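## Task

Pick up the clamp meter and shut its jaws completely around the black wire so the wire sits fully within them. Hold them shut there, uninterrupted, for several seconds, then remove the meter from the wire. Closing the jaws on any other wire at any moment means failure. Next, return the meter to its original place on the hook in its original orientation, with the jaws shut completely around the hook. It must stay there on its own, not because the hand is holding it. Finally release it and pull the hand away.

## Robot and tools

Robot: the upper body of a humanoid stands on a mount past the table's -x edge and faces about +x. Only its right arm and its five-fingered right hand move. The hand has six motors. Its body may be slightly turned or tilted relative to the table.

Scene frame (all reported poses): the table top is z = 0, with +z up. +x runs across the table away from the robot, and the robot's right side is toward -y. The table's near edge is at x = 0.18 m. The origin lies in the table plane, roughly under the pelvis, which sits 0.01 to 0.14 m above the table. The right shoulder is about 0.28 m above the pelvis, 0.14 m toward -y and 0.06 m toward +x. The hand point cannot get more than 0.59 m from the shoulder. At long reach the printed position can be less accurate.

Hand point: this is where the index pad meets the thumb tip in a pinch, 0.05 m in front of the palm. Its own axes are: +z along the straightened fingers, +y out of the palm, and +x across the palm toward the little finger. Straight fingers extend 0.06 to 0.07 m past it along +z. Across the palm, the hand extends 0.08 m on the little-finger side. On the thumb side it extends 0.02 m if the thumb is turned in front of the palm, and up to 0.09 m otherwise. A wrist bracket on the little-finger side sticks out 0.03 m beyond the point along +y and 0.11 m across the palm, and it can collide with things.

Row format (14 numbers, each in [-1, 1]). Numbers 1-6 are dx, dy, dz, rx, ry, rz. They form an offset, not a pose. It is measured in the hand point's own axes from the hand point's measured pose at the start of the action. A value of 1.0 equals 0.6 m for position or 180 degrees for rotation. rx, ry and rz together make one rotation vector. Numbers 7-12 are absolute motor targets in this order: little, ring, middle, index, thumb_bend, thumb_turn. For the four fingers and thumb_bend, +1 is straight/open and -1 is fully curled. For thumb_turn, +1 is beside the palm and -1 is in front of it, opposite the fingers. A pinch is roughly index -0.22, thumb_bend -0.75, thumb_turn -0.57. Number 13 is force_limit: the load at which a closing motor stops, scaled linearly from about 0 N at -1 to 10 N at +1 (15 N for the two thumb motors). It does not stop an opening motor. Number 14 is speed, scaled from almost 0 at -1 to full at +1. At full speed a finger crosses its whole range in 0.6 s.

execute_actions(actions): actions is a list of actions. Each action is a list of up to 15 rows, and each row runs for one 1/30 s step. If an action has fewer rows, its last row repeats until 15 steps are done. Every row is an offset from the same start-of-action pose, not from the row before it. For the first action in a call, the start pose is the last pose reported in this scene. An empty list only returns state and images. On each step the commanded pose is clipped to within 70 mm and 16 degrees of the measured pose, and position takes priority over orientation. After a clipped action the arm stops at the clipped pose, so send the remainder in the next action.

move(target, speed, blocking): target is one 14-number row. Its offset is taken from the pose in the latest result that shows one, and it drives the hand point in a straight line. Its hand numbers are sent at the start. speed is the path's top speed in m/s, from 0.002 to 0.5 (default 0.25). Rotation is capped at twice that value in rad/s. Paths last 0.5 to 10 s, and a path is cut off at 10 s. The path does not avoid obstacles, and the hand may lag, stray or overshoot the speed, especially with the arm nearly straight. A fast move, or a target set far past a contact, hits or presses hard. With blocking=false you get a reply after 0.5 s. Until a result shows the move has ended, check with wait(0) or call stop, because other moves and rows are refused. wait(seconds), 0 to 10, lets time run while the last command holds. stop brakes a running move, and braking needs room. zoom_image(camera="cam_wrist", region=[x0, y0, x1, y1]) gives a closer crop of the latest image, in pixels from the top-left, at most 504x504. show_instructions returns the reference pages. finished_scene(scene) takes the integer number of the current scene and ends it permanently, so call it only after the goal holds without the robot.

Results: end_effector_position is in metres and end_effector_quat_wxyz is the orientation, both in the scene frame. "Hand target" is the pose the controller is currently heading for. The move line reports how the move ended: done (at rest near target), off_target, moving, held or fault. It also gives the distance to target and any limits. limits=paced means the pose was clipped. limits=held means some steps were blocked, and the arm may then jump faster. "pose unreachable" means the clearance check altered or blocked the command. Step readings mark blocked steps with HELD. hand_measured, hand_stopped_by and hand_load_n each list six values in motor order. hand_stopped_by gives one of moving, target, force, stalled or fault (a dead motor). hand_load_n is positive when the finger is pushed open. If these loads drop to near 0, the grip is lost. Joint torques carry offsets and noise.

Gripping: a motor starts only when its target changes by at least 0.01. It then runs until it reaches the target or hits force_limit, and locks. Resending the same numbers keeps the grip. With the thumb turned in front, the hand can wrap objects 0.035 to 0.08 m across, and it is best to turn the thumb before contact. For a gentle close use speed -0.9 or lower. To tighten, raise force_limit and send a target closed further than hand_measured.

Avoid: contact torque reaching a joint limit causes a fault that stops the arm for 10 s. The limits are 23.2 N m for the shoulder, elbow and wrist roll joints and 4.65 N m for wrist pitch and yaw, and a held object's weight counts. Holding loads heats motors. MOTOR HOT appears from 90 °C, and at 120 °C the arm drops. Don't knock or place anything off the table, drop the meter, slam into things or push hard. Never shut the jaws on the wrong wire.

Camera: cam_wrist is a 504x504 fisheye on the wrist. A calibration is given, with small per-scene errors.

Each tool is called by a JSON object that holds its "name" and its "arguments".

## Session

{"name": "execute_actions", "arguments": {"actions": []}}

Scene clock: 0.00 s.
end_effector_position=(+0.2992, -0.1562, +0.3957) hand_measured=(+1.000, +1.000, +1.000, +1.000, +1.000, +1.000) hand_load_n=(+0.0, +0.0, +0.0, +0.0, +0.0, +0.0) hand_stopped_by=(target, target, target, target, target, target) hand_force_limit=0.00 hand_speed=-0.80 end_effector_quat_wxyz=(-0.285, +0.697, +0.225, +0.618)
Joint positions: [-0.444 -1.521 -1.082 -0.314 -0.489 -1.204  0.495]
Joint velocities: [ 0.005  0.008 -0.005  0.005  0.005  0.     0.   ]
Joint torques (N m, as the arm reports them, + toward a larger angle): no reading
Hand target: +0.299, -0.156, +0.396; -0.285, +0.697, +0.225, +0.618
camera_calibration (this result's frames):
cam_wrist: T_world_to_cam=[[0.649271, -0.710145, -0.27229, -0.191332], [-0.616409, -0.281619, -0.735344, 0.425672], [0.445518, 0.645279, -0.620587, 0.34098], [0, 0, 0, 1]] pos_world=[0.234702, -0.236023, 0.472525]

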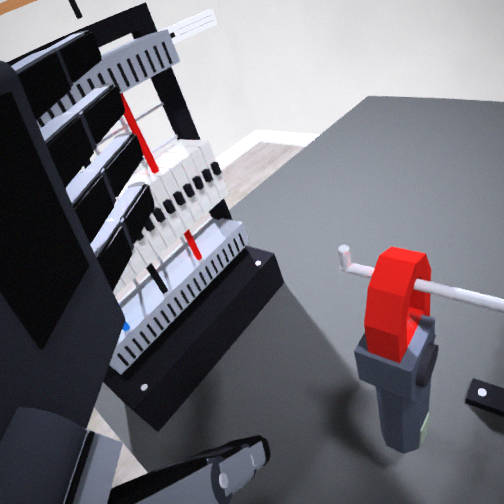

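{"name": "zoom_image", "arguments": {"camera": "cam_wrist", "region": [320, 230, 504, 414]}}

{"name": "zoom_image", "arguments": {"camera": "cam_wrist", "region": [340, 330, 504, 494]}}

{"name": "zoom_image", "arguments": {"camera": "cam_wrist", "region": [60, 0, 300, 240]}}

{"name": "zoom_image", "arguments": {"camera": "cam_wrist", "region": [90, 200, 300, 440]}}

Region (320, 230, 504, 414) of cam_wrist's 504x504 image, scaled by 2.739, with more detail than that image has.

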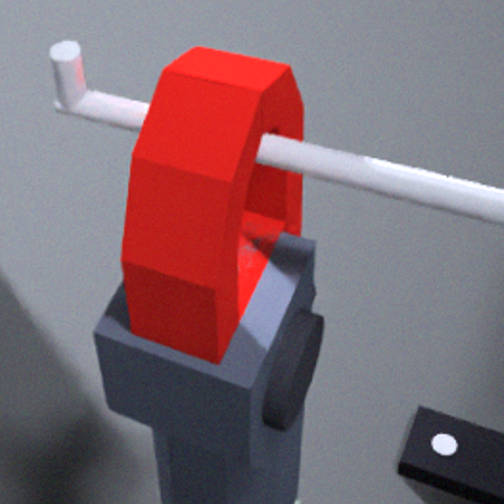

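Region (340, 330, 504, 494) of cam_wrist's 504x504 image, scaled by 3.073, with more detail than that image has.

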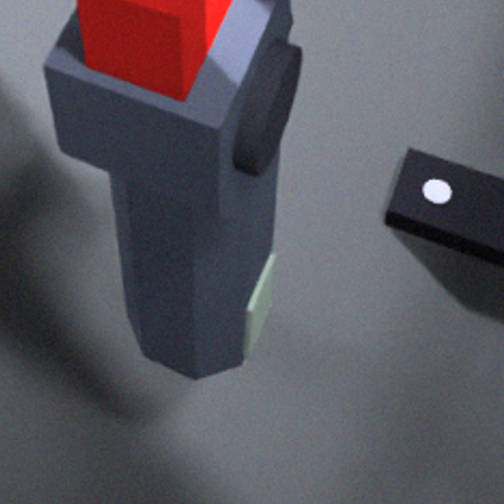

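Region (60, 0, 300, 240) of cam_wrist's 504x504 image, scaled by 2.100, with more detail than that image has.

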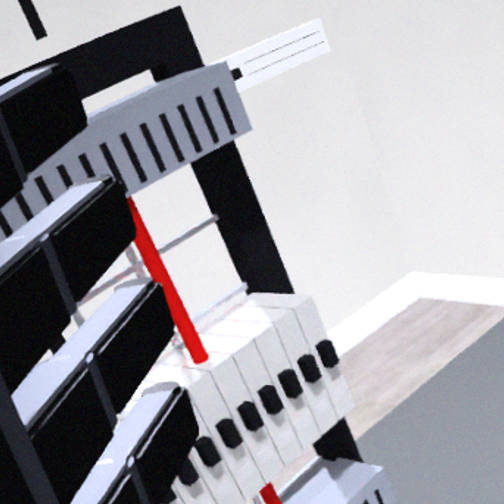

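Region (90, 200, 300, 440) of cam_wrist's 504x504 image, scaled by 2.100, with more detail than that image has; it fills the left 441 columns of this view, and the rest is white.

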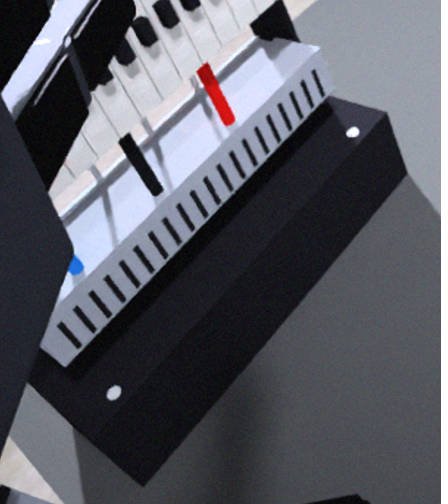

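{"name": "move", "arguments": {"target": [-0.0753,-0.1343,0.0127,0.2183,0.1119,0.367,1,1,1,1,1,-1,0.0,0.5], "speed": 0.45}}

Scene clock: 30.17 s.
end_effector_position=(+0.2463, -0.0884, +0.3567) hand_measured=(+1.000, +1.000, +1.000, +1.000, +1.000, -1.000) hand_load_n=(+0.0, +0.0, +0.0, +0.0, +0.0, +0.0) hand_stopped_by=(target, target, target, target, target, target) hand_force_limit=0.00 hand_speed=0.50 end_effector_quat_wxyz=(+0.804, -0.468, +0.041, -0.364)
Joint positions: [-0.16  -0.691 -0.745 -0.54  -0.096 -0.867  0.325]
Joint velocities: [ 0.008 -0.011  0.012  0.005 -0.017  0.001  0.   ]
Joint torques (N m, as the arm reports them, + toward a larger angle): [-1.01 -3.03 -2.   -1.16  0.29  0.49 -0.54]
Hand target: +0.246, -0.088, +0.357; +0.806, -0.466, +0.042, -0.363
Off the commanded pose: 0.004 m, 1 deg.
move: off_target
camera_calibration (this result's frames):
cam_wrist: T_world_to_cam=[[0.433022, 0.400174, -0.807683, 0.223018], [-0.888567, 0.0389439, -0.457091, 0.379565], [-0.151462, 0.915611, 0.372445, 0.11329], [0, 0, 0, 1]] pos_world=[0.257856, -0.207757, 0.311429]

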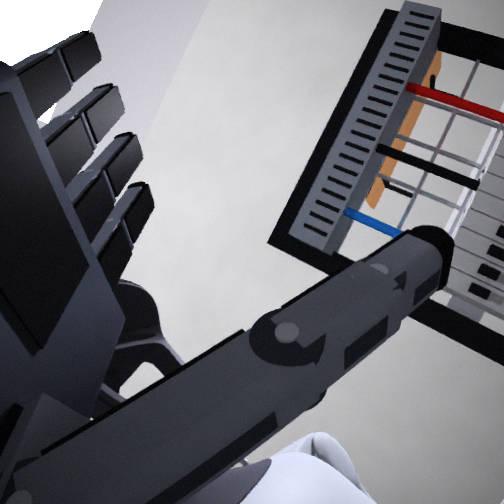

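{"name": "zoom_image", "arguments": {"camera": "cam_wrist", "region": [264, 0, 504, 260]}}

Region (264, 0, 504, 260) of cam_wrist's 504x504 image, scaled by 1.938, with more detail than that image has; it fills the left 465 columns of this view, and the rest is white.

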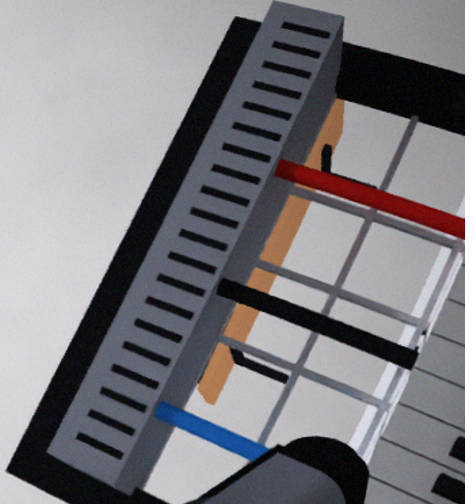

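{"name": "move", "arguments": {"target": [0.0793,-0.0595,-0.1273,0.2212,0.1175,0.3674,1,1,1,1,1,-1,0.0,0.5], "speed": 0.45}}

Scene clock: 35.43 s.
end_effector_position=(+0.2285, -0.1832, +0.3543) hand_measured=(+1.000, +1.000, +1.000, +1.000, +1.000, -1.000) hand_load_n=(+0.0, +0.0, +0.0, +0.0, +0.0, +0.0) hand_stopped_by=(target, target, target, target, target, target) hand_force_limit=0.00 hand_speed=0.50 end_effector_quat_wxyz=(+0.954, -0.018, +0.295, +0.046)
Joint positions: [ 0.168 -0.451 -0.171 -0.343  0.71  -0.971  0.26 ]
Joint velocities: [ 0.    -0.009  0.023  0.003  0.     0.004  0.   ]
Joint torques (N m, as the arm reports them, + toward a larger angle): [-0.03 -1.73 -2.16 -3.84  0.38 -0.42 -0.17]
Hand target: +0.229, -0.184, +0.354; +0.954, -0.015, +0.296, +0.048
Off the commanded pose: 0.002 m, 1 deg.
move: done
camera_calibration (this result's frames):
cam_wrist: T_world_to_cam=[[-0.216481, 0.971845, 0.0930272, 0.200715], [-0.976186, -0.214101, -0.0349657, 0.190472], [-0.014064, -0.0983812, 0.995049, -0.239479], [0, 0, 0, 1]] pos_world=[0.226019, -0.177844, 0.226281]

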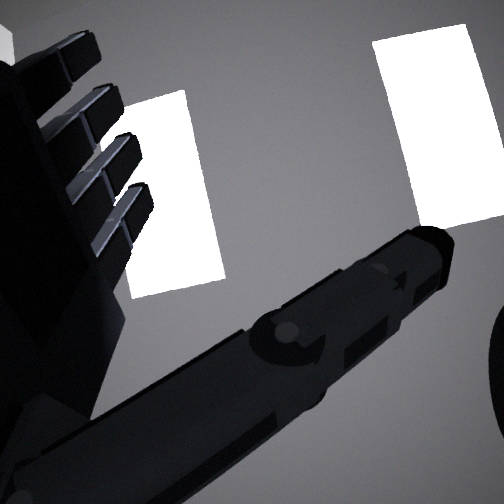

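{"name": "move", "arguments": {"target": [0.2523,0.002,-0.0975,-0.0042,0.309,0.0049,1,1,1,1,1,-1,0.0,0.5], "speed": 0.3}}

Scene clock: 39.27 s.
end_effector_position=(+0.3204, -0.1731, +0.2224) hand_measured=(+1.000, +1.000, +1.000, +1.000, +1.000, -1.000) hand_load_n=(+0.0, +0.0, +0.0, +0.0, +0.0, +0.0) hand_stopped_by=(target, target, target, target, target, target) hand_force_limit=0.00 hand_speed=0.50 end_effector_quat_wxyz=(+0.707, -0.042, +0.704, +0.047)
Joint positions: [ 0.476 -0.828 -0.201 -0.593  0.832 -0.156 -0.049]
Joint velocities: [-0.012  0.     0.009 -0.005 -0.002  0.006  0.   ]
Joint torques (N m, as the arm reports them, + toward a larger angle): [ 0.05 -2.15 -2.38 -3.29 -0.07 -0.9  -0.19]
Hand target: +0.321, -0.173, +0.224; +0.708, -0.042, +0.703, +0.048
Off the commanded pose: 0.002 m, 1 deg.
move: done
camera_calibration (this result's frames):
cam_wrist: T_world_to_cam=[[-0.110473, 0.980633, 0.161725, 0.175346], [-0.573165, -0.195796, 0.795705, -0.0329177], [0.811959, -0.00479139, 0.583694, -0.262868], [0, 0, 0, 1]] pos_world=[0.213941, -0.179655, 0.151269]

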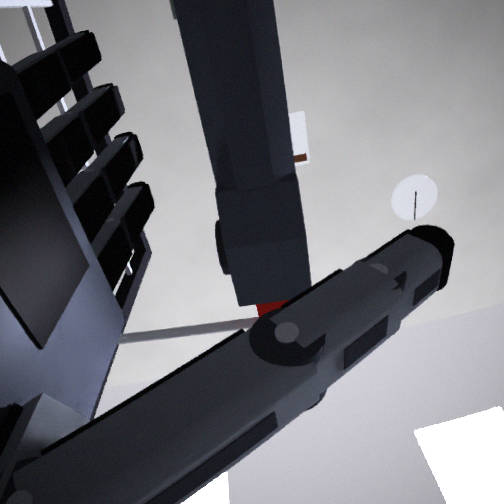

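{"name": "zoom_image", "arguments": {"camera": "cam_wrist", "region": [110, 140, 340, 370]}}

{"name": "zoom_image", "arguments": {"camera": "cam_wrist", "region": [140, 0, 340, 200]}}

Region (110, 140, 340, 370) of cam_wrist's 504x504 image, scaled by 2.191, with more detail than that image has.

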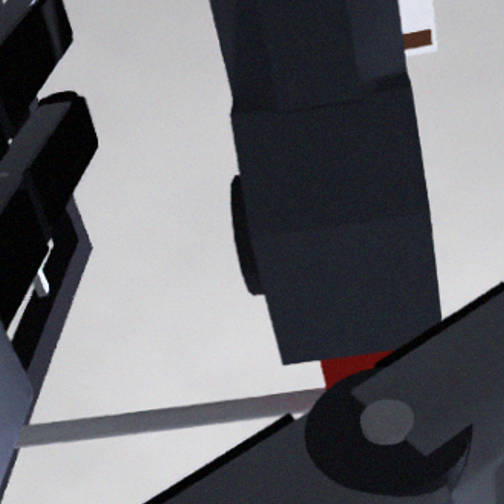

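Region (140, 0, 340, 200) of cam_wrist's 504x504 image, scaled by 2.520, with more detail than that image has.

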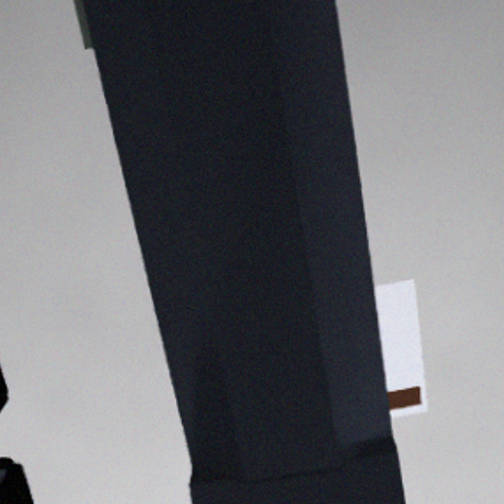

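{"name": "move", "arguments": {"target": [0.006,0.023,0.133,0,0,0,1,1,1,1,1,-1,0.0,0.5], "speed": 0.1}}

Scene clock: 42.37 s.
end_effector_position=(+0.3982, -0.1507, +0.2203) hand_measured=(+1.000, +1.000, +1.000, +1.000, +1.000, -1.000) hand_load_n=(+0.0, +0.0, +0.0, +0.0, +0.0, +0.0) hand_stopped_by=(target, target, target, target, target, target) hand_force_limit=0.00 hand_speed=0.50 end_effector_quat_wxyz=(+0.708, -0.038, +0.703, +0.049)
Joint positions: [-0.044 -0.819  0.016 -0.396  0.816  0.058 -0.182]
Joint velocities: [-0.003 -0.002  0.015 -0.005  0.006  0.    -0.002]
Joint torques (N m, as the arm reports them, + toward a larger angle): [-2.39 -3.05 -2.63 -3.05 -0.36 -0.91 -0.12]
Hand target: +0.399, -0.151, +0.219; +0.707, -0.038, +0.704, +0.047
Off the commanded pose: 0.002 m, 1 deg.
move: done
camera_calibration (this result's frames):
cam_wrist: T_world_to_cam=[[-0.107052, 0.979679, 0.169613, 0.159006], [-0.575755, -0.200163, 0.792742, 0.0186692], [0.810584, -0.0127912, 0.585483, -0.325771], [0, 0, 0, 1]] pos_world=[0.291836, -0.156205, 0.148964]

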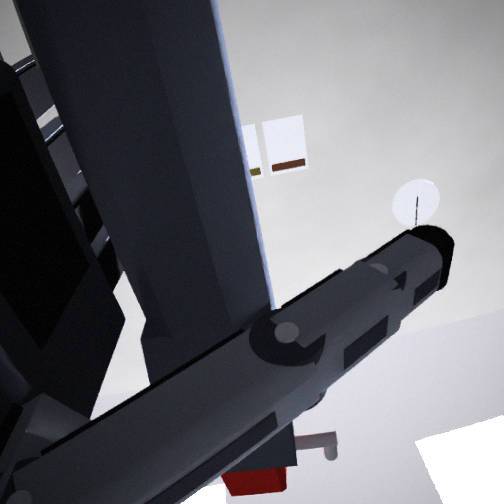

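{"name": "zoom_image", "arguments": {"camera": "cam_wrist", "region": [200, 380, 360, 504]}}

{"name": "zoom_image", "arguments": {"camera": "cam_wrist", "region": [90, 220, 290, 420]}}

Region (200, 380, 360, 504) of cam_wrist's 504x504 image, scaled by 3.150, with more detail than that image has; it fills the top 391 rows of this view, and the rest is white.

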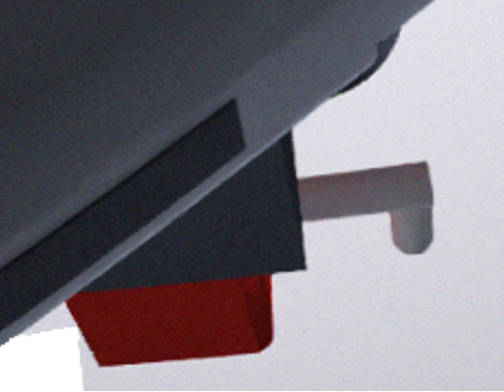

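Region (90, 220, 290, 420) of cam_wrist's 504x504 image, scaled by 2.520, with more detail than that image has.

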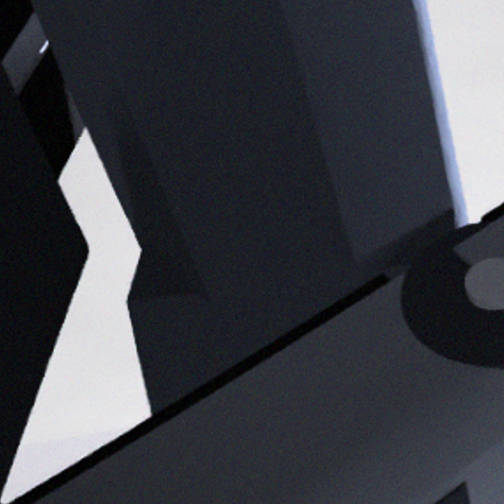

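{"name": "move", "arguments": {"target": [0,0.0133,0.0317,0,0,0,1,1,1,1,1,-1,0.0,0.5], "speed": 0.04}}

Scene clock: 45.30 s.
end_effector_position=(+0.4156, -0.1407, +0.2216) hand_measured=(+1.000, +1.000, +1.000, +1.000, +1.000, -1.000) hand_load_n=(+0.0, +0.0, +0.0, +0.0, +0.0, +0.0) hand_stopped_by=(target, target, target, target, target, target) hand_force_limit=0.00 hand_speed=0.50 end_effector_quat_wxyz=(+0.709, -0.037, +0.702, +0.051)
Joint positions: [-0.162 -0.795  0.076 -0.342  0.804  0.094 -0.212]
Joint velocities: [ 0.    -0.003  0.012  0.011 -0.003  0.    -0.001]
Joint torques (N m, as the arm reports them, + toward a larger angle): [-3.02 -2.68 -2.72 -2.77 -0.34 -0.88 -0.15]
Hand target: +0.416, -0.141, +0.220; +0.708, -0.037, +0.703, +0.049
Off the commanded pose: 0.001 m, 0 deg.
move: done
camera_calibration (this result's frames):
cam_wrist: T_world_to_cam=[[-0.108094, 0.978816, 0.173884, 0.150308], [-0.576912, -0.204207, 0.790868, 0.0300862], [0.809622, -0.0148277, 0.586764, -0.340706], [0, 0, 0, 1]] pos_world=[0.309448, -0.146032, 0.149984]

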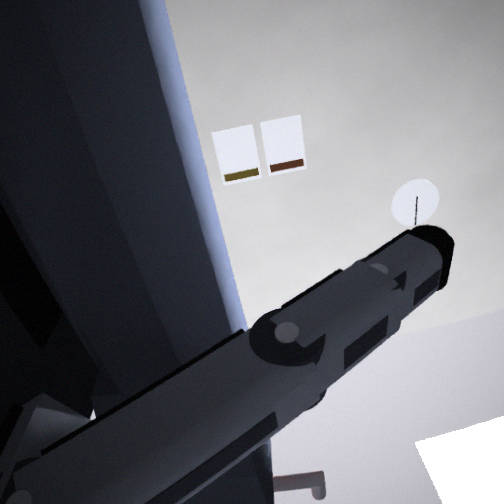

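{"name": "execute_actions", "arguments": {"actions": [[[0.005,0.0035,0.003,0,0.002,-0.014,0.3,0.3,1,1,1,-1,0.2,0.0]]]}}

Scene clock: 46.80 s.
end_effector_position=(+0.4170, -0.1386, +0.2192) hand_measured=(+0.340, +0.340, +1.000, +1.000, +1.000, -1.000) hand_load_n=(+0.0, +0.0, +0.0, +0.0, +0.0, +0.0) hand_stopped_by=(moving, moving, target, target, target, target) hand_force_limit=0.20 hand_speed=0.00 end_effector_quat_wxyz=(+0.708, -0.050, +0.703, +0.038)
Joint positions: [-0.172 -0.806  0.086 -0.342  0.778  0.106 -0.22 ]
Joint velocities: [-0.006 -0.002  0.011 -0.002 -0.017  0.     0.   ]
Joint torques (N m, as the arm reports them, + toward a larger angle): [-3.43 -2.93 -2.48 -3.03 -0.48 -0.75 -0.07]
Hand target: +0.417, -0.138, +0.219; +0.708, -0.053, +0.704, +0.035
Off the commanded pose: 0.001 m, 0 deg.
Step readings (end_effector_position):
0: (+0.4157, -0.1407, +0.2215)
1: (+0.4157, -0.1407, +0.2215)
2: (+0.4159, -0.1403, +0.2207)
4: (+0.4165, -0.1387, +0.2191)
8: (+0.4169, -0.1386, +0.2195)
15: end_effector_position above
camera_calibration (this result's frames):
cam_wrist: T_world_to_cam=[[-0.108476, 0.984635, 0.136848, 0.157867], [-0.576447, -0.174457, 0.798294, 0.0354566], [0.809902, 0.00771035, 0.586514, -0.337298], [0, 0, 0, 1]] pos_world=[0.310742, -0.146655, 0.147922]

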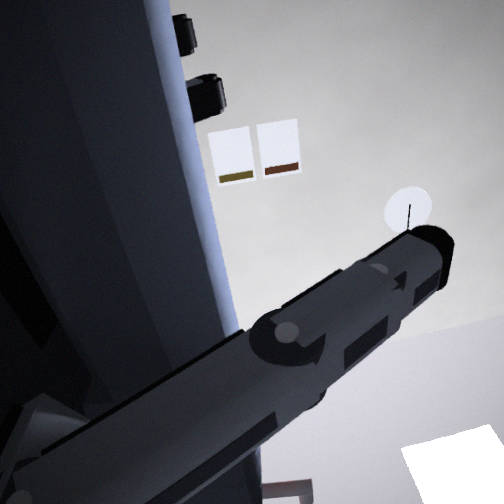

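{"name": "zoom_image", "arguments": {"camera": "cam_wrist", "region": [200, 380, 360, 504]}}

{"name": "execute_actions", "arguments": {"actions": [[[0,0,0,0,0,0,-1,-1,1,1,0.6,-1,0.2,0.0]],[[0,0,0,0,0,0,-1,-1,1,1,0.6,-1,0.2,-0.5]],[[0,0,0,0,0,0,-1,-1,1,1,0.6,-1,0.2,-0.7]]]}}

Region (200, 380, 360, 504) of cam_wrist's 504x504 image, scaled by 3.150, with more detail than that image has; it fills the top 391 rows of this view, and the rest is white.

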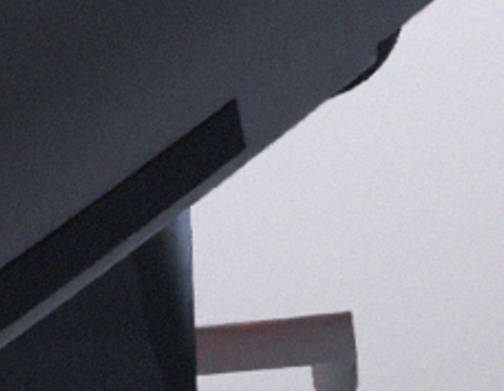

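Scene clock: 48.73 s.
end_effector_position=(+0.4168, -0.1382, +0.2192) hand_measured=(-0.884, -0.834, +1.000, +1.000, +0.600, -1.000) hand_load_n=(+10.0, +1.5, +0.0, +0.0, +0.5, +0.5) hand_stopped_by=(force, force, target, target, target, target) hand_force_limit=0.20 hand_speed=-0.70 end_effector_quat_wxyz=(+0.708, -0.051, +0.703, +0.038)
Joint positions: [-0.172 -0.806  0.087 -0.342  0.778  0.106 -0.219]
Joint velocities: [-0.008  0.012 -0.002 -0.003  0.     0.     0.   ]
Joint torques (N m, as the arm reports them, + toward a larger angle): [-3.1  -3.42 -2.36 -2.7  -0.34 -0.98 -0.17]
Hand target: +0.417, -0.138, +0.219; +0.708, -0.051, +0.703, +0.038
Off the commanded pose: 0.000 m, 0 deg.
Step readings (end_effector_position; steps 1 to 15: 1st action; 16 to 30: 2nd action; 31 to 45: 3rd action):
0: (+0.4170, -0.1386, +0.2192)
1: (+0.4170, -0.1386, +0.2192)
2: (+0.4170, -0.1386, +0.2192)
4: (+0.4170, -0.1386, +0.2192)
8: (+0.4170, -0.1386, +0.2192)
15: (+0.4170, -0.1386, +0.2192)
16: (+0.4170, -0.1386, +0.2192)
17: (+0.4170, -0.1386, +0.2192)
19: (+0.4170, -0.1386, +0.2192)
23: (+0.4170, -0.1386, +0.2192)
30: (+0.4169, -0.1384, +0.2192)
31: (+0.4168, -0.1382, +0.2193)
32: (+0.4168, -0.1382, +0.2193)
34: (+0.4168, -0.1382, +0.2192)
38: (+0.4168, -0.1382, +0.2192)
45: end_effector_position above
camera_calibration (this result's frames):
cam_wrist: T_world_to_cam=[[-0.110194, 0.984433, 0.13693, 0.158076], [-0.576219, -0.175529, 0.798224, 0.0351683], [0.809833, 0.00905807, 0.586591, -0.336988], [0, 0, 0, 1]] pos_world=[0.310587, -0.14639, 0.147956]

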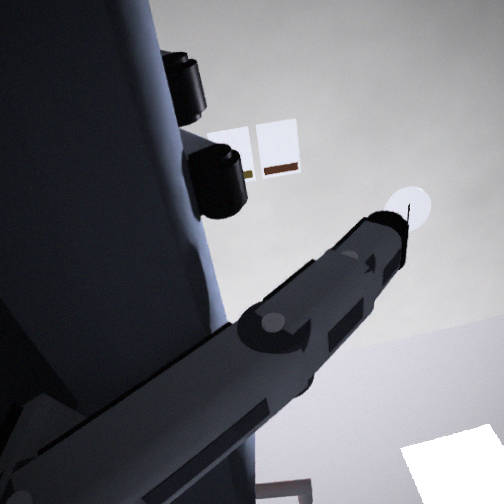

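{"name": "execute_actions", "arguments": {"actions": [[[0,0,0,0,0,0,-0.99,-0.99,0.0,0.0,-1,-1,0.8,-0.7]],[[0,0,0,0,0,0,-0.99,-0.99,0.0,0.0,-1,-1,0.8,0.3]]]}}

Scene clock: 50.27 s.
end_effector_position=(+0.4165, -0.1381, +0.2199) hand_measured=(-0.884, -0.852, +0.000, +0.000, +0.312, -1.000) hand_load_n=(+9.5, +11.5, +0.0, +0.0, +13.5, +7.0) hand_stopped_by=(force, force, target, target, force, target) hand_force_limit=0.80 hand_speed=0.30 end_effector_quat_wxyz=(+0.709, -0.051, +0.702, +0.039)
Joint positions: [-0.171 -0.806  0.087 -0.343  0.778  0.103 -0.218]
Joint velocities: [ 0.006 -0.008  0.002 -0.002  0.008  0.     0.   ]
Joint torques (N m, as the arm reports them, + toward a larger angle): [-3.24 -2.95 -2.98 -3.31 -0.58 -0.82 -0.14]
Hand target: +0.417, -0.138, +0.219; +0.708, -0.051, +0.703, +0.038
Off the commanded pose: 0.001 m, 0 deg.
Step readings (end_effector_position; steps 1 to 15: 1st action; 16 to 30: 2nd action):
0: (+0.4168, -0.1382, +0.2192)
1: (+0.4168, -0.1382, +0.2192)
2: (+0.4168, -0.1382, +0.2192)
4: (+0.4168, -0.1382, +0.2192)
8: (+0.4168, -0.1381, +0.2192)
15: (+0.4167, -0.1381, +0.2194)
16: (+0.4166, -0.1381, +0.2195)
17: (+0.4166, -0.1381, +0.2196)
19: (+0.4165, -0.1381, +0.2197)
23: (+0.4165, -0.1380, +0.2199)
30: end_effector_position above
camera_calibration (this result's frames):
cam_wrist: T_world_to_cam=[[-0.111269, 0.984186, 0.137828, 0.158056], [-0.578355, -0.176913, 0.796371, 0.0355612], [0.808161, 0.00889781, 0.588894, -0.336981], [0, 0, 0, 1]] pos_world=[0.310489, -0.146267, 0.148342]

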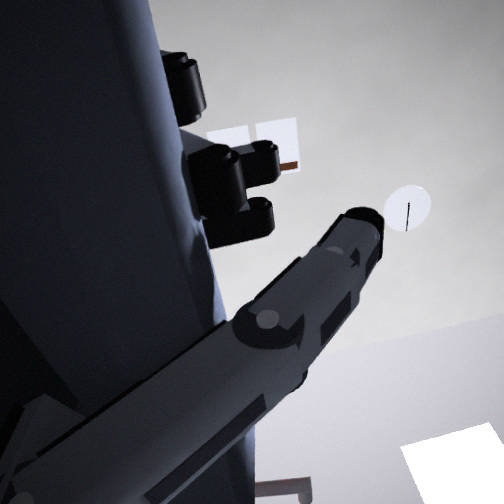

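{"name": "execute_actions", "arguments": {"actions": [[[0,0,0,0,0,0,-0.99,-0.99,-1,-1,-1,-1,1.0,-0.4]],[[0,0,0,0,0,0,-0.99,-0.99,-1,-1,-1,-1,1.0,-0.4]]]}}

Scene clock: 51.70 s.
end_effector_position=(+0.4165, -0.1380, +0.2198) hand_measured=(-0.884, -0.852, -0.758, -0.722, +0.312, -1.000) hand_load_n=(+9.5, +11.5, +10.0, +7.5, +13.5, +7.5) hand_stopped_by=(force, force, force, force, force, target) hand_force_limit=1.00 hand_speed=-0.40 end_effector_quat_wxyz=(+0.709, -0.051, +0.702, +0.039)
Joint positions: [-0.171 -0.806  0.087 -0.343  0.778  0.103 -0.218]
Joint velocities: [0.021 0.006 0.    0.    0.002 0.    0.   ]
Joint torques (N m, as the arm reports them, + toward a larger angle): [-3.22 -3.01 -2.82 -3.07 -0.13 -0.9  -0.07]
Hand target: +0.416, -0.138, +0.220; +0.709, -0.051, +0.702, +0.039
Off the commanded pose: 0.000 m, 0 deg.
Step readings (end_effector_position; steps 1 to 15: 1st action; 16 to 30: 2nd action):
0: (+0.4165, -0.1381, +0.2199)
1: (+0.4165, -0.1381, +0.2199)
2: (+0.4165, -0.1381, +0.2199)
4: (+0.4165, -0.1381, +0.2199)
8: (+0.4165, -0.1381, +0.2199)
15: (+0.4165, -0.1381, +0.2199)
16: (+0.4165, -0.1381, +0.2199)
17: (+0.4165, -0.1381, +0.2199)
19: (+0.4165, -0.1381, +0.2199)
23: (+0.4165, -0.1380, +0.2199)
30: end_effector_position above
camera_calibration (this result's frames):
cam_wrist: T_world_to_cam=[[-0.111261, 0.984187, 0.137831, 0.158052], [-0.577985, -0.176907, 0.796641, 0.0354593], [0.808427, 0.00897124, 0.588528, -0.336885], [0, 0, 0, 1]] pos_world=[0.310427, -0.146257, 0.148233]

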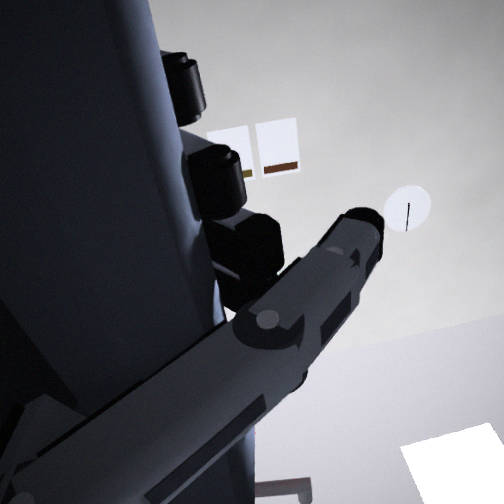

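{"name": "zoom_image", "arguments": {"camera": "cam_wrist", "region": [200, 380, 360, 504]}}

Region (200, 380, 360, 504) of cam_wrist's 504x504 image, scaled by 3.150, with more detail than that image has; it fills the top 391 rows of this view, and the rest is white.

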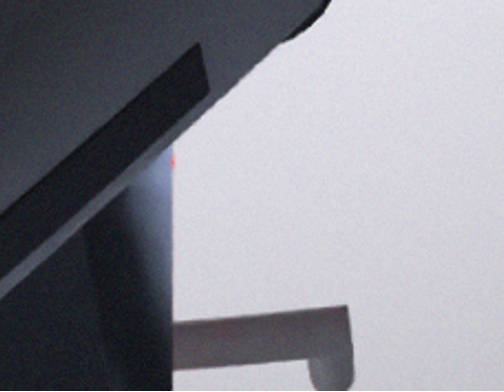

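{"name": "move", "arguments": {"target": [-0.007,0,-0.0233,0,0,0,-0.99,-0.99,-1,-1,-1,-1,1.0,-0.4], "speed": 0.03}}

Scene clock: 53.13 s.
end_effector_position=(+0.4027, -0.1388, +0.2235) hand_measured=(-0.884, -0.852, -0.758, -0.722, +0.312, -1.000) hand_load_n=(+9.5, +11.5, +10.0, +7.5, +13.5, +7.5) hand_stopped_by=(force, force, force, force, force, target) hand_force_limit=1.00 hand_speed=-0.40 end_effector_quat_wxyz=(+0.709, -0.053, +0.702, +0.039)
Joint positions: [-0.093 -0.825  0.047 -0.422  0.789  0.107 -0.227]
Joint velocities: [-0.012  0.    -0.003 -0.009  0.002  0.     0.   ]
Joint torques (N m, as the arm reports them, + toward a larger angle): [-3.19 -3.32 -3.52 -4.05 -0.21 -1.27 -0.15]
Hand target: +0.403, -0.139, +0.224; +0.709, -0.051, +0.702, +0.039
Off the commanded pose: 0.001 m, 0 deg.
move: done
camera_calibration (this result's frames):
cam_wrist: T_world_to_cam=[[-0.114524, 0.984211, 0.134955, 0.15873], [-0.578088, -0.176504, 0.796655, 0.0244702], [0.807897, 0.0132207, 0.589175, -0.327282], [0, 0, 0, 1]] pos_world=[0.296735, -0.147578, 0.151911]

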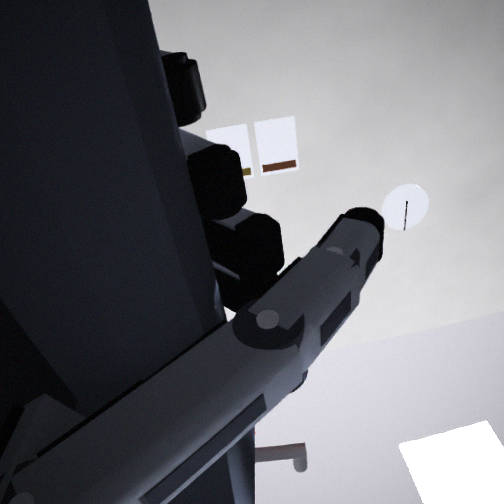

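{"name": "move", "arguments": {"target": [0.058,0,0,0,0,0,-0.99,-0.99,-1,-1,-1,-1,1.0,-0.4], "speed": 0.05}}

Scene clock: 54.50 s.
end_effector_position=(+0.4022, -0.1404, +0.1885) hand_measured=(-0.884, -0.852, -0.758, -0.722, +0.312, -1.000) hand_load_n=(+9.5, +11.5, +10.0, +7.5, +13.5, +7.5) hand_stopped_by=(force, force, force, force, force, target) hand_force_limit=1.00 hand_speed=-0.40 end_effector_quat_wxyz=(+0.709, -0.053, +0.703, +0.038)
Joint positions: [-0.082 -0.738  0.127 -0.257  0.675 -0.05  -0.154]
Joint velocities: [ 0.003 -0.002  0.02   0.    -0.003 -0.007  0.   ]
Joint torques (N m, as the arm reports them, + toward a larger angle): [-3.15 -2.49 -2.89 -3.87 -0.47 -1.48 -0.11]
Hand target: +0.402, -0.140, +0.188; +0.709, -0.055, +0.702, +0.038
Off the commanded pose: 0.001 m, 0 deg.
move: done
camera_calibration (this result's frames):
cam_wrist: T_world_to_cam=[[-0.11255, 0.984624, 0.133597, 0.164446], [-0.577415, -0.17423, 0.797644, 0.0517183], [0.808656, 0.012634, 0.588147, -0.306436], [0, 0, 0, 1]] pos_world=[0.296173, -0.149035, 0.117007]

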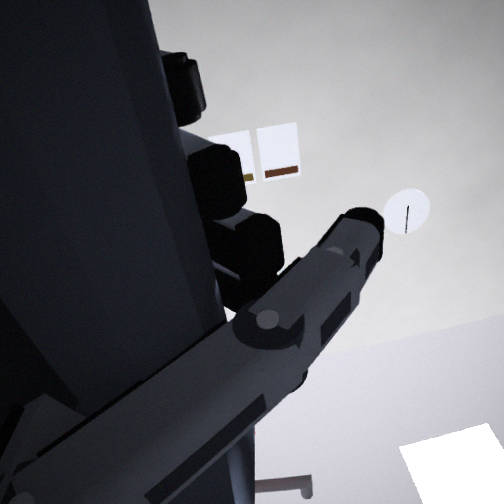

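{"name": "move", "arguments": {"target": [-0.012,0.164,0.034,-0.0415,-0.0112,-0.1871,-0.99,-0.99,-1,-1,-1,-1,1.0,-0.4], "speed": 0.2}}

Scene clock: 66.93 s.
end_effector_position=(+0.4106, -0.0374, +0.1917) hand_measured=(-0.884, -0.852, -0.758, -0.722, +0.312, -1.000) hand_load_n=(+9.5, +11.5, +10.0, +7.5, +13.5, +7.5) hand_stopped_by=(force, force, force, force, force, target) hand_force_limit=1.00 hand_speed=-0.40 end_effector_quat_wxyz=(+0.693, -0.300, +0.645, -0.116)
Joint positions: [-0.462 -0.824  0.453 -0.523  0.287  0.494 -0.335]
Joint velocities: [ 0.006  0.015 -0.009 -0.009 -0.002  0.001  0.   ]
Joint torques (N m, as the arm reports them, + toward a larger angle): [-4.74 -1.97 -2.79 -3.88 -0.92 -0.94 -0.58]
Hand target: +0.411, -0.037, +0.192; +0.694, -0.301, +0.644, -0.117
Off the commanded pose: 0.003 m, 1 deg.
move: done
camera_calibration (this result's frames):
cam_wrist: T_world_to_cam=[[-0.23142, 0.872297, -0.430748, 0.21636], [-0.654308, 0.188108, 0.732459, 0.12956], [0.719949, 0.451347, 0.527219, -0.251881], [0, 0, 0, 1]] pos_world=[0.316183, -0.0994153, 0.131095]

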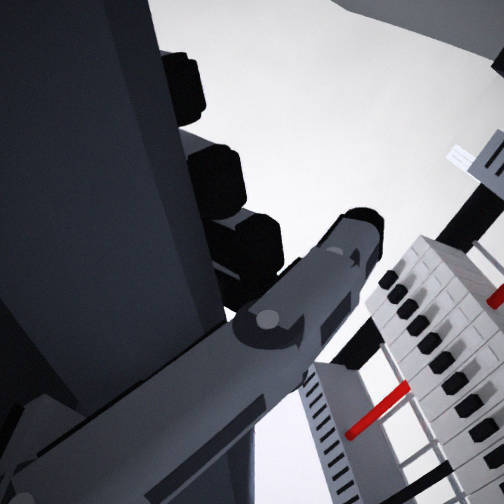

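{"name": "move", "arguments": {"target": [-0.2257,0.0087,0.0573,-0.0323,-0.0576,-0.2526,-0.99,-0.99,-1,-1,-1,-1,1.0,-0.4], "speed": 0.25}}

Scene clock: 70.23 s.
end_effector_position=(+0.4247, +0.0504, +0.3044) hand_measured=(-0.884, -0.852, -0.758, -0.722, +0.312, -1.000) hand_load_n=(+9.5, +11.5, +10.0, +7.5, +13.5, +7.5) hand_stopped_by=(force, force, force, force, force, target) hand_force_limit=1.00 hand_speed=-0.40 end_effector_quat_wxyz=(+0.634, -0.565, +0.424, -0.314)
Joint positions: [-1.604 -0.883  0.98  -0.551  0.111  1.102  0.104]
Joint velocities: [ 0.009 -0.002 -0.002  0.     0.002  0.     0.   ]
Joint torques (N m, as the arm reports them, + toward a larger angle): [-7.57 -1.61 -3.61  0.16 -1.02 -0.19 -0.85]
Hand target: +0.425, +0.050, +0.303; +0.632, -0.567, +0.426, -0.314
Off the commanded pose: 0.005 m, 1 deg.
move: off_target
camera_calibration (this result's frames):
cam_wrist: T_world_to_cam=[[-0.135025, 0.304822, -0.942789, 0.335156], [-0.870439, 0.418111, 0.259846, 0.263716], [0.473397, 0.855726, 0.208873, -0.179866], [0, 0, 0, 1]] pos_world=[0.359951, -0.0585098, 0.285025]

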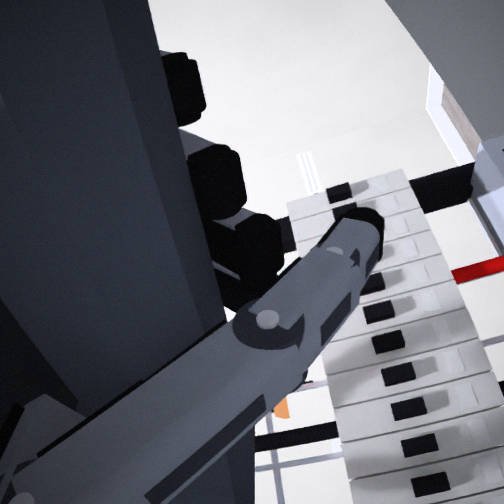

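{"name": "zoom_image", "arguments": {"camera": "cam_wrist", "region": [200, 380, 360, 504]}}

Region (200, 380, 360, 504) of cam_wrist's 504x504 image, scaled by 3.150, with more detail than that image has; it fills the top 391 rows of this view, and the rest is white.

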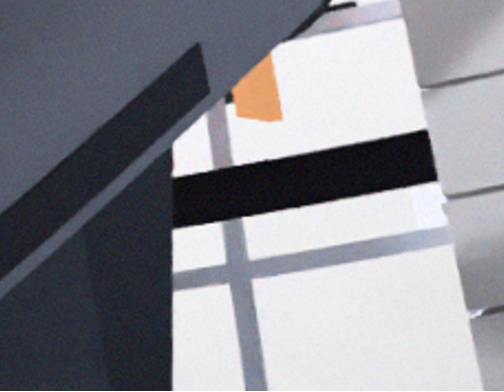

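{"name": "move", "arguments": {"target": [-0.045,0.008,0.0395,0,0,0,-0.99,-0.99,-1,-1,-1,-1,1.0,-0.4], "speed": 0.05}}

{"name": "zoom_image", "arguments": {"camera": "cam_wrist", "region": [200, 380, 360, 504]}}

Scene clock: 73.20 s.
end_effector_position=(+0.4332, +0.0857, +0.3022) hand_measured=(-0.884, -0.852, -0.758, -0.722, +0.312, -1.000) hand_load_n=(+9.5, +11.5, +10.0, +7.5, +13.5, +7.5) hand_stopped_by=(force, force, force, force, force, target) hand_force_limit=1.00 hand_speed=-0.40 end_effector_quat_wxyz=(+0.632, -0.568, +0.424, -0.314)
Joint positions: [-1.619 -0.652  0.99  -0.399 -0.108  1.147  0.234]
Joint velocities: [ 0.     0.003  0.011  0.012 -0.018  0.002  0.005]
Joint torques (N m, as the arm reports them, + toward a larger angle): [-8.73 -1.81 -4.23 -0.62 -0.97 -0.08 -0.78]
Hand target: +0.434, +0.085, +0.303; +0.632, -0.567, +0.424, -0.315
Off the commanded pose: 0.003 m, 0 deg.
joint sent to its limit — the command would take joint 1 (shoulder pitch) past its lower limit, so that joint was sent only as far as its limit.
move: done
camera_calibration (this result's frames):
cam_wrist: T_world_to_cam=[[-0.139435, 0.298935, -0.944032, 0.326227], [-0.87056, 0.417308, 0.260727, 0.256852], [0.471892, 0.858191, 0.202054, -0.211137], [0, 0, 0, 1]] pos_world=[0.368726, -0.0235114, 0.283661]

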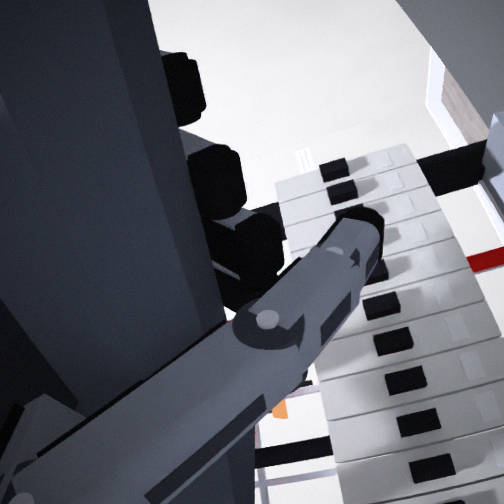

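Region (200, 380, 360, 504) of cam_wrist's 504x504 image, scaled by 3.150, with more detail than that image has; it fills the top 391 rows of this view, and the rest is white.

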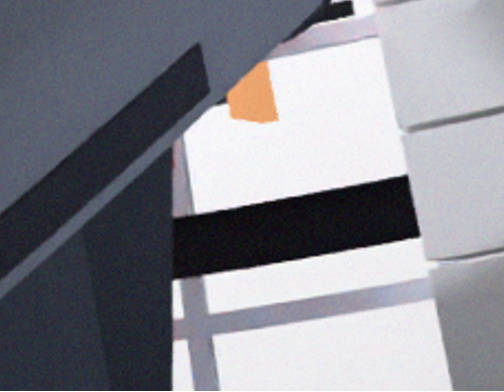

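{"name": "move", "arguments": {"target": [-0.0333,0,0.0185,0,0,0,-0.99,-0.99,-1,-1,-1,-1,1.0,-0.4], "speed": 0.03}}

{"name": "zoom_image", "arguments": {"camera": "cam_wrist", "region": [200, 380, 360, 504]}}

Scene clock: 75.57 s.
end_effector_position=(+0.4339, +0.1084, +0.3029) hand_measured=(-0.884, -0.852, -0.758, -0.722, +0.312, -1.000) hand_load_n=(+9.5, +11.5, +10.0, +7.5, +13.5, +7.5) hand_stopped_by=(force, force, force, force, force, target) hand_force_limit=1.00 hand_speed=-0.40 end_effector_quat_wxyz=(+0.629, -0.572, +0.423, -0.314)
Joint positions: [-1.619 -0.501  0.974 -0.298 -0.3    1.16   0.37 ]
Joint velocities: [-0.017 -0.005 -0.017  0.    -0.014  0.     0.004]
Joint torques (N m, as the arm reports them, + toward a larger angle): [-8.2  -1.   -4.27 -0.98 -1.    0.02 -0.88]
Hand target: +0.435, +0.108, +0.305; +0.630, -0.570, +0.423, -0.315
Off the commanded pose: 0.003 m, 1 deg.
joint sent to its limit — the command would take joint 1 (shoulder pitch) past its lower limit, so that joint was sent only as far as its limit.
move: done
camera_calibration (this result's frames):
cam_wrist: T_world_to_cam=[[-0.143284, 0.290923, -0.945956, 0.32336], [-0.870845, 0.417061, 0.260171, 0.248076], [0.470211, 0.86106, 0.19359, -0.228041], [0, 0, 0, 1]] pos_world=[0.369595, -0.0011789, 0.285489]

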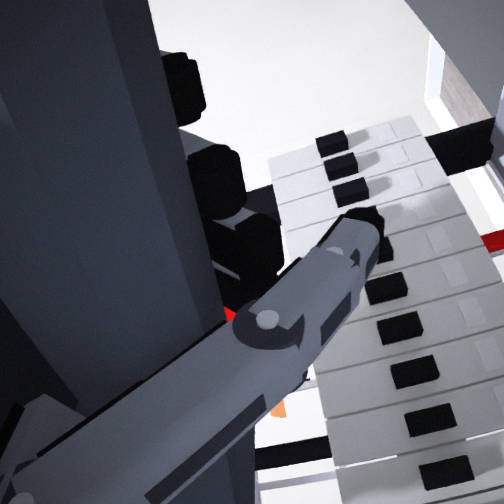

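Region (200, 380, 360, 504) of cam_wrist's 504x504 image, scaled by 3.150, with more detail than that image has; it fills the top 391 rows of this view, and the rest is white.

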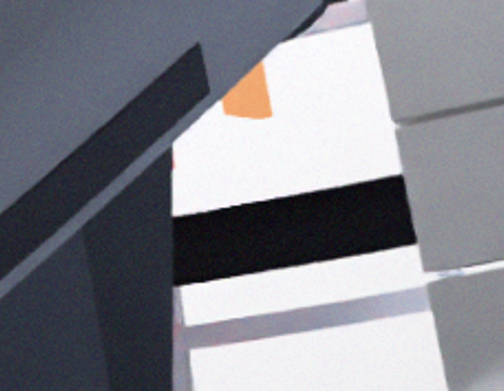

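{"name": "move", "arguments": {"target": [-0.0217,-0.002,0.0135,0,0,0,-0.99,-0.99,-1,-1,-1,-1,1.0,-0.4], "speed": 0.03}}

{"name": "zoom_image", "arguments": {"camera": "cam_wrist", "region": [200, 380, 360, 504]}}

Scene clock: 77.50 s.
end_effector_position=(+0.4353, +0.1229, +0.3039) hand_measured=(-0.884, -0.852, -0.758, -0.722, +0.312, -1.000) hand_load_n=(+9.5, +11.5, +10.0, +7.5, +13.5, +7.5) hand_stopped_by=(force, force, force, force, force, target) hand_force_limit=1.00 hand_speed=-0.40 end_effector_quat_wxyz=(+0.627, -0.574, +0.423, -0.313)
Joint positions: [-1.619 -0.401  0.953 -0.21  -0.425  1.142  0.457]
Joint velocities: [ 0.006  0.002  0.     0.002 -0.009  0.     0.004]
Joint torques (N m, as the arm reports them, + toward a larger angle): [-8.02 -0.81 -3.59 -1.12 -1.06 -0.11 -0.8 ]
Hand target: +0.436, +0.123, +0.306; +0.628, -0.573, +0.423, -0.314
Off the commanded pose: 0.002 m, 0 deg.
joint sent to its limit — the command would take joint 1 (shoulder pitch) past its lower limit, so that joint was sent only as far as its limit.
move: done
camera_calibration (this result's frames):
cam_wrist: T_world_to_cam=[[-0.147123, 0.286398, -0.946747, 0.322766], [-0.86969, 0.418484, 0.261743, 0.241825], [0.471162, 0.861886, 0.187509, -0.240057], [0, 0, 0, 1]] pos_world=[0.370906, 0.0132623, 0.287295]

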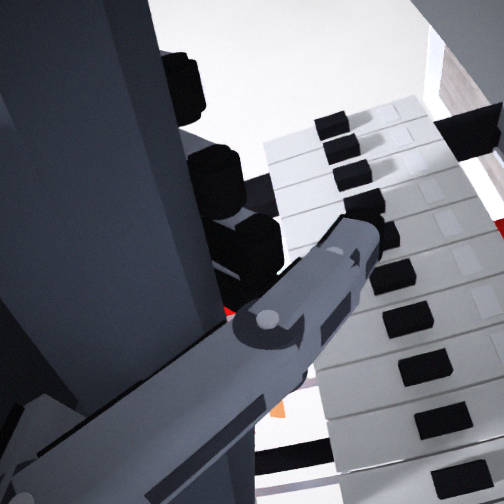

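Region (200, 380, 360, 504) of cam_wrist's 504x504 image, scaled by 3.150, with more detail than that image has; it fills the top 391 rows of this view, and the rest is white.

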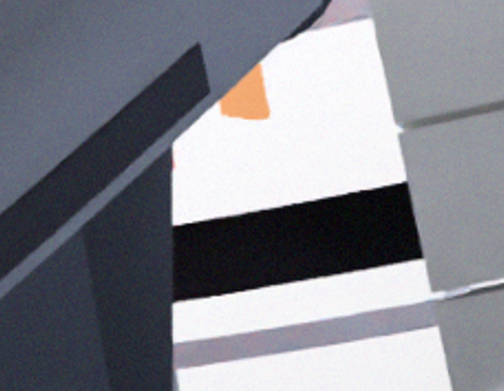

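{"name": "execute_actions", "arguments": {"actions": [[[0,0,0,0,0,0,-0.99,-0.99,0.08,-0.2,-1,-1,1.0,-0.3]],[[0,0,0,0,0,0,-0.99,-0.99,0.08,-0.2,-1,-1,1.0,-0.3]]]}}

Scene clock: 79.97 s.
end_effector_position=(+0.4353, +0.1228, +0.3040) hand_measured=(-0.884, -0.852, +0.080, -0.200, +0.312, -1.000) hand_load_n=(+9.5, +12.0, +0.0, +0.0, +11.5, +8.0) hand_stopped_by=(force, force, target, target, force, target) hand_force_limit=1.00 hand_speed=-0.30 end_effector_quat_wxyz=(+0.627, -0.574, +0.424, -0.314)
Joint positions: [-1.619 -0.401  0.952 -0.21  -0.426  1.142  0.457]
Joint velocities: [-0.017  0.     0.002  0.003  0.005  0.     0.   ]
Joint torques (N m, as the arm reports them, + toward a larger angle): [-8.18 -1.16 -3.73 -1.22 -1.11 -0.07 -0.91]
Hand target: +0.435, +0.123, +0.304; +0.627, -0.574, +0.424, -0.314
Off the commanded pose: 0.000 m, 0 deg.
Step readings (end_effector_position; steps 1 to 15: 1st action; 16 to 30: 2nd action):
0: (+0.4353, +0.1228, +0.3040)
1: (+0.4353, +0.1228, +0.3040)
2: (+0.4353, +0.1228, +0.3040)
4: (+0.4353, +0.1228, +0.3040)
8: (+0.4353, +0.1228, +0.3040)
15: (+0.4353, +0.1228, +0.3040)
16: (+0.4353, +0.1228, +0.3040)
17: (+0.4353, +0.1228, +0.3040)
19: (+0.4353, +0.1228, +0.3040)
23: (+0.4353, +0.1228, +0.3040)
30: end_effector_position above
camera_calibration (this result's frames):
cam_wrist: T_world_to_cam=[[-0.146963, 0.286506, -0.94674, 0.322772], [-0.869597, 0.418707, 0.261698, 0.241837], [0.471385, 0.861742, 0.18761, -0.240154], [0, 0, 0, 1]] pos_world=[0.370941, 0.0132157, 0.287348]

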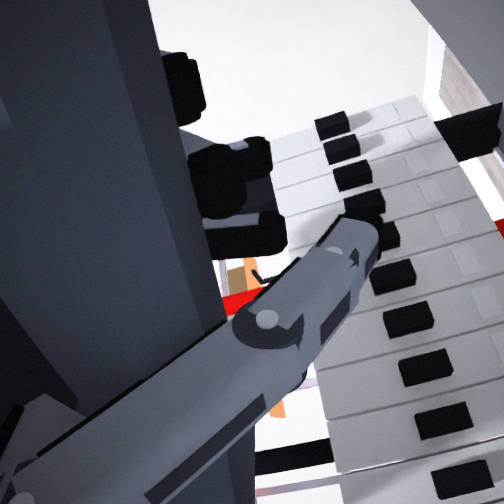

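{"name": "execute_actions", "arguments": {"actions": [[[0,0,0,0,0,0,-0.99,-0.99,0.15,-0.03,-1,-1,1.0,-0.6]]]}}

{"name": "wait", "arguments": {"seconds": 7}}

{"name": "zoom_image", "arguments": {"camera": "cam_wrist", "region": [200, 380, 360, 504]}}

Scene clock: 82.87 s.
end_effector_position=(+0.4353, +0.1228, +0.3040) hand_measured=(-0.884, -0.852, +0.150, -0.030, +0.312, -1.000) hand_load_n=(+9.5, +12.0, +0.0, +0.0, +11.5, +8.0) hand_stopped_by=(force, force, target, target, force, target) hand_force_limit=1.00 hand_speed=-0.60 end_effector_quat_wxyz=(+0.627, -0.574, +0.424, -0.314)
Joint positions: [-1.619 -0.401  0.952 -0.21  -0.426  1.142  0.457]
Joint velocities: [-0.012  0.008  0.005 -0.005 -0.006  0.     0.   ]
Joint torques (N m, as the arm reports them, + toward a larger angle): [-7.99 -0.87 -4.03 -0.97 -1.21 -0.15 -0.91]
Hand target: +0.435, +0.123, +0.304; +0.627, -0.574, +0.424, -0.314
Off the commanded pose: 0.000 m, 0 deg.
Step readings (end_effector_position):
0: (+0.4353, +0.1228, +0.3040)
1: (+0.4353, +0.1228, +0.3040)
2: (+0.4353, +0.1228, +0.3040)
4: (+0.4353, +0.1228, +0.3040)
8: (+0.4353, +0.1228, +0.3040)
15: end_effector_position above
camera_calibration (this result's frames):
cam_wrist: T_world_to_cam=[[-0.146963, 0.286506, -0.94674, 0.322772], [-0.869597, 0.418707, 0.261698, 0.241837], [0.471385, 0.861742, 0.18761, -0.240154], [0, 0, 0, 1]] pos_world=[0.370941, 0.0132157, 0.287348]

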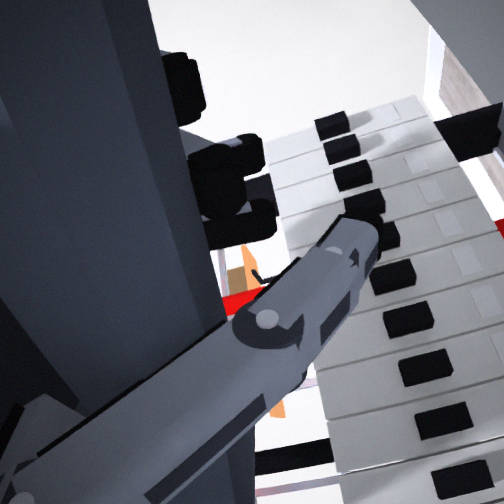

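Scene clock: 89.87 s.
end_effector_position=(+0.4353, +0.1228, +0.3040) hand_measured=(-0.884, -0.852, +0.150, -0.030, +0.312, -1.000) hand_load_n=(+9.5, +12.0, +0.0, +0.0, +11.5, +8.0) hand_stopped_by=(force, force, target, target, force, target) hand_force_limit=1.00 hand_speed=-0.60 end_effector_quat_wxyz=(+0.627, -0.574, +0.424, -0.314)
Joint positions: [-1.619 -0.401  0.952 -0.21  -0.426  1.142  0.457]
Joint velocities: [-0.005  0.008 -0.011  0.003 -0.003  0.     0.   ]
Joint torques (N m, as the arm reports them, + toward a larger angle): [-8.44 -0.95 -3.6  -1.33 -0.98 -0.06 -0.87]
Hand target: +0.435, +0.123, +0.304; +0.627, -0.574, +0.424, -0.314
Off the commanded pose: 0.000 m, 0 deg.
wait: 7.00 s; at rest by 0.17 s
camera_calibration (this result's frames):
cam_wrist: T_world_to_cam=[[-0.146963, 0.286505, -0.94674, 0.322772], [-0.869597, 0.418707, 0.261698, 0.241837], [0.471384, 0.861742, 0.18761, -0.240154], [0, 0, 0, 1]] pos_world=[0.370941, 0.0132157, 0.287348]

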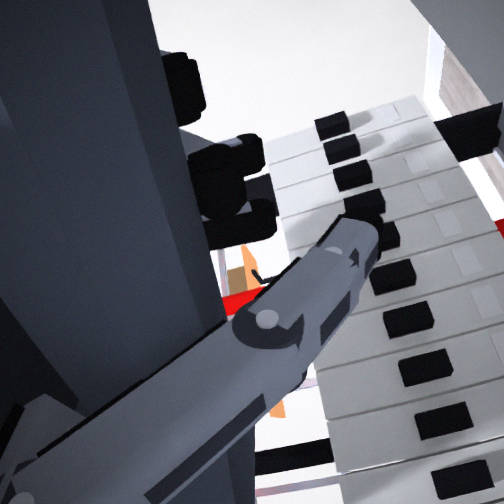

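Region (200, 380, 360, 504) of cam_wrist's 504x504 image, scaled by 3.150, with more detail than that image has; it fills the top 391 rows of this view, and the rest is white.

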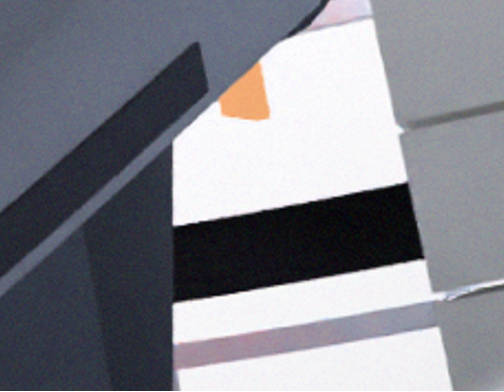

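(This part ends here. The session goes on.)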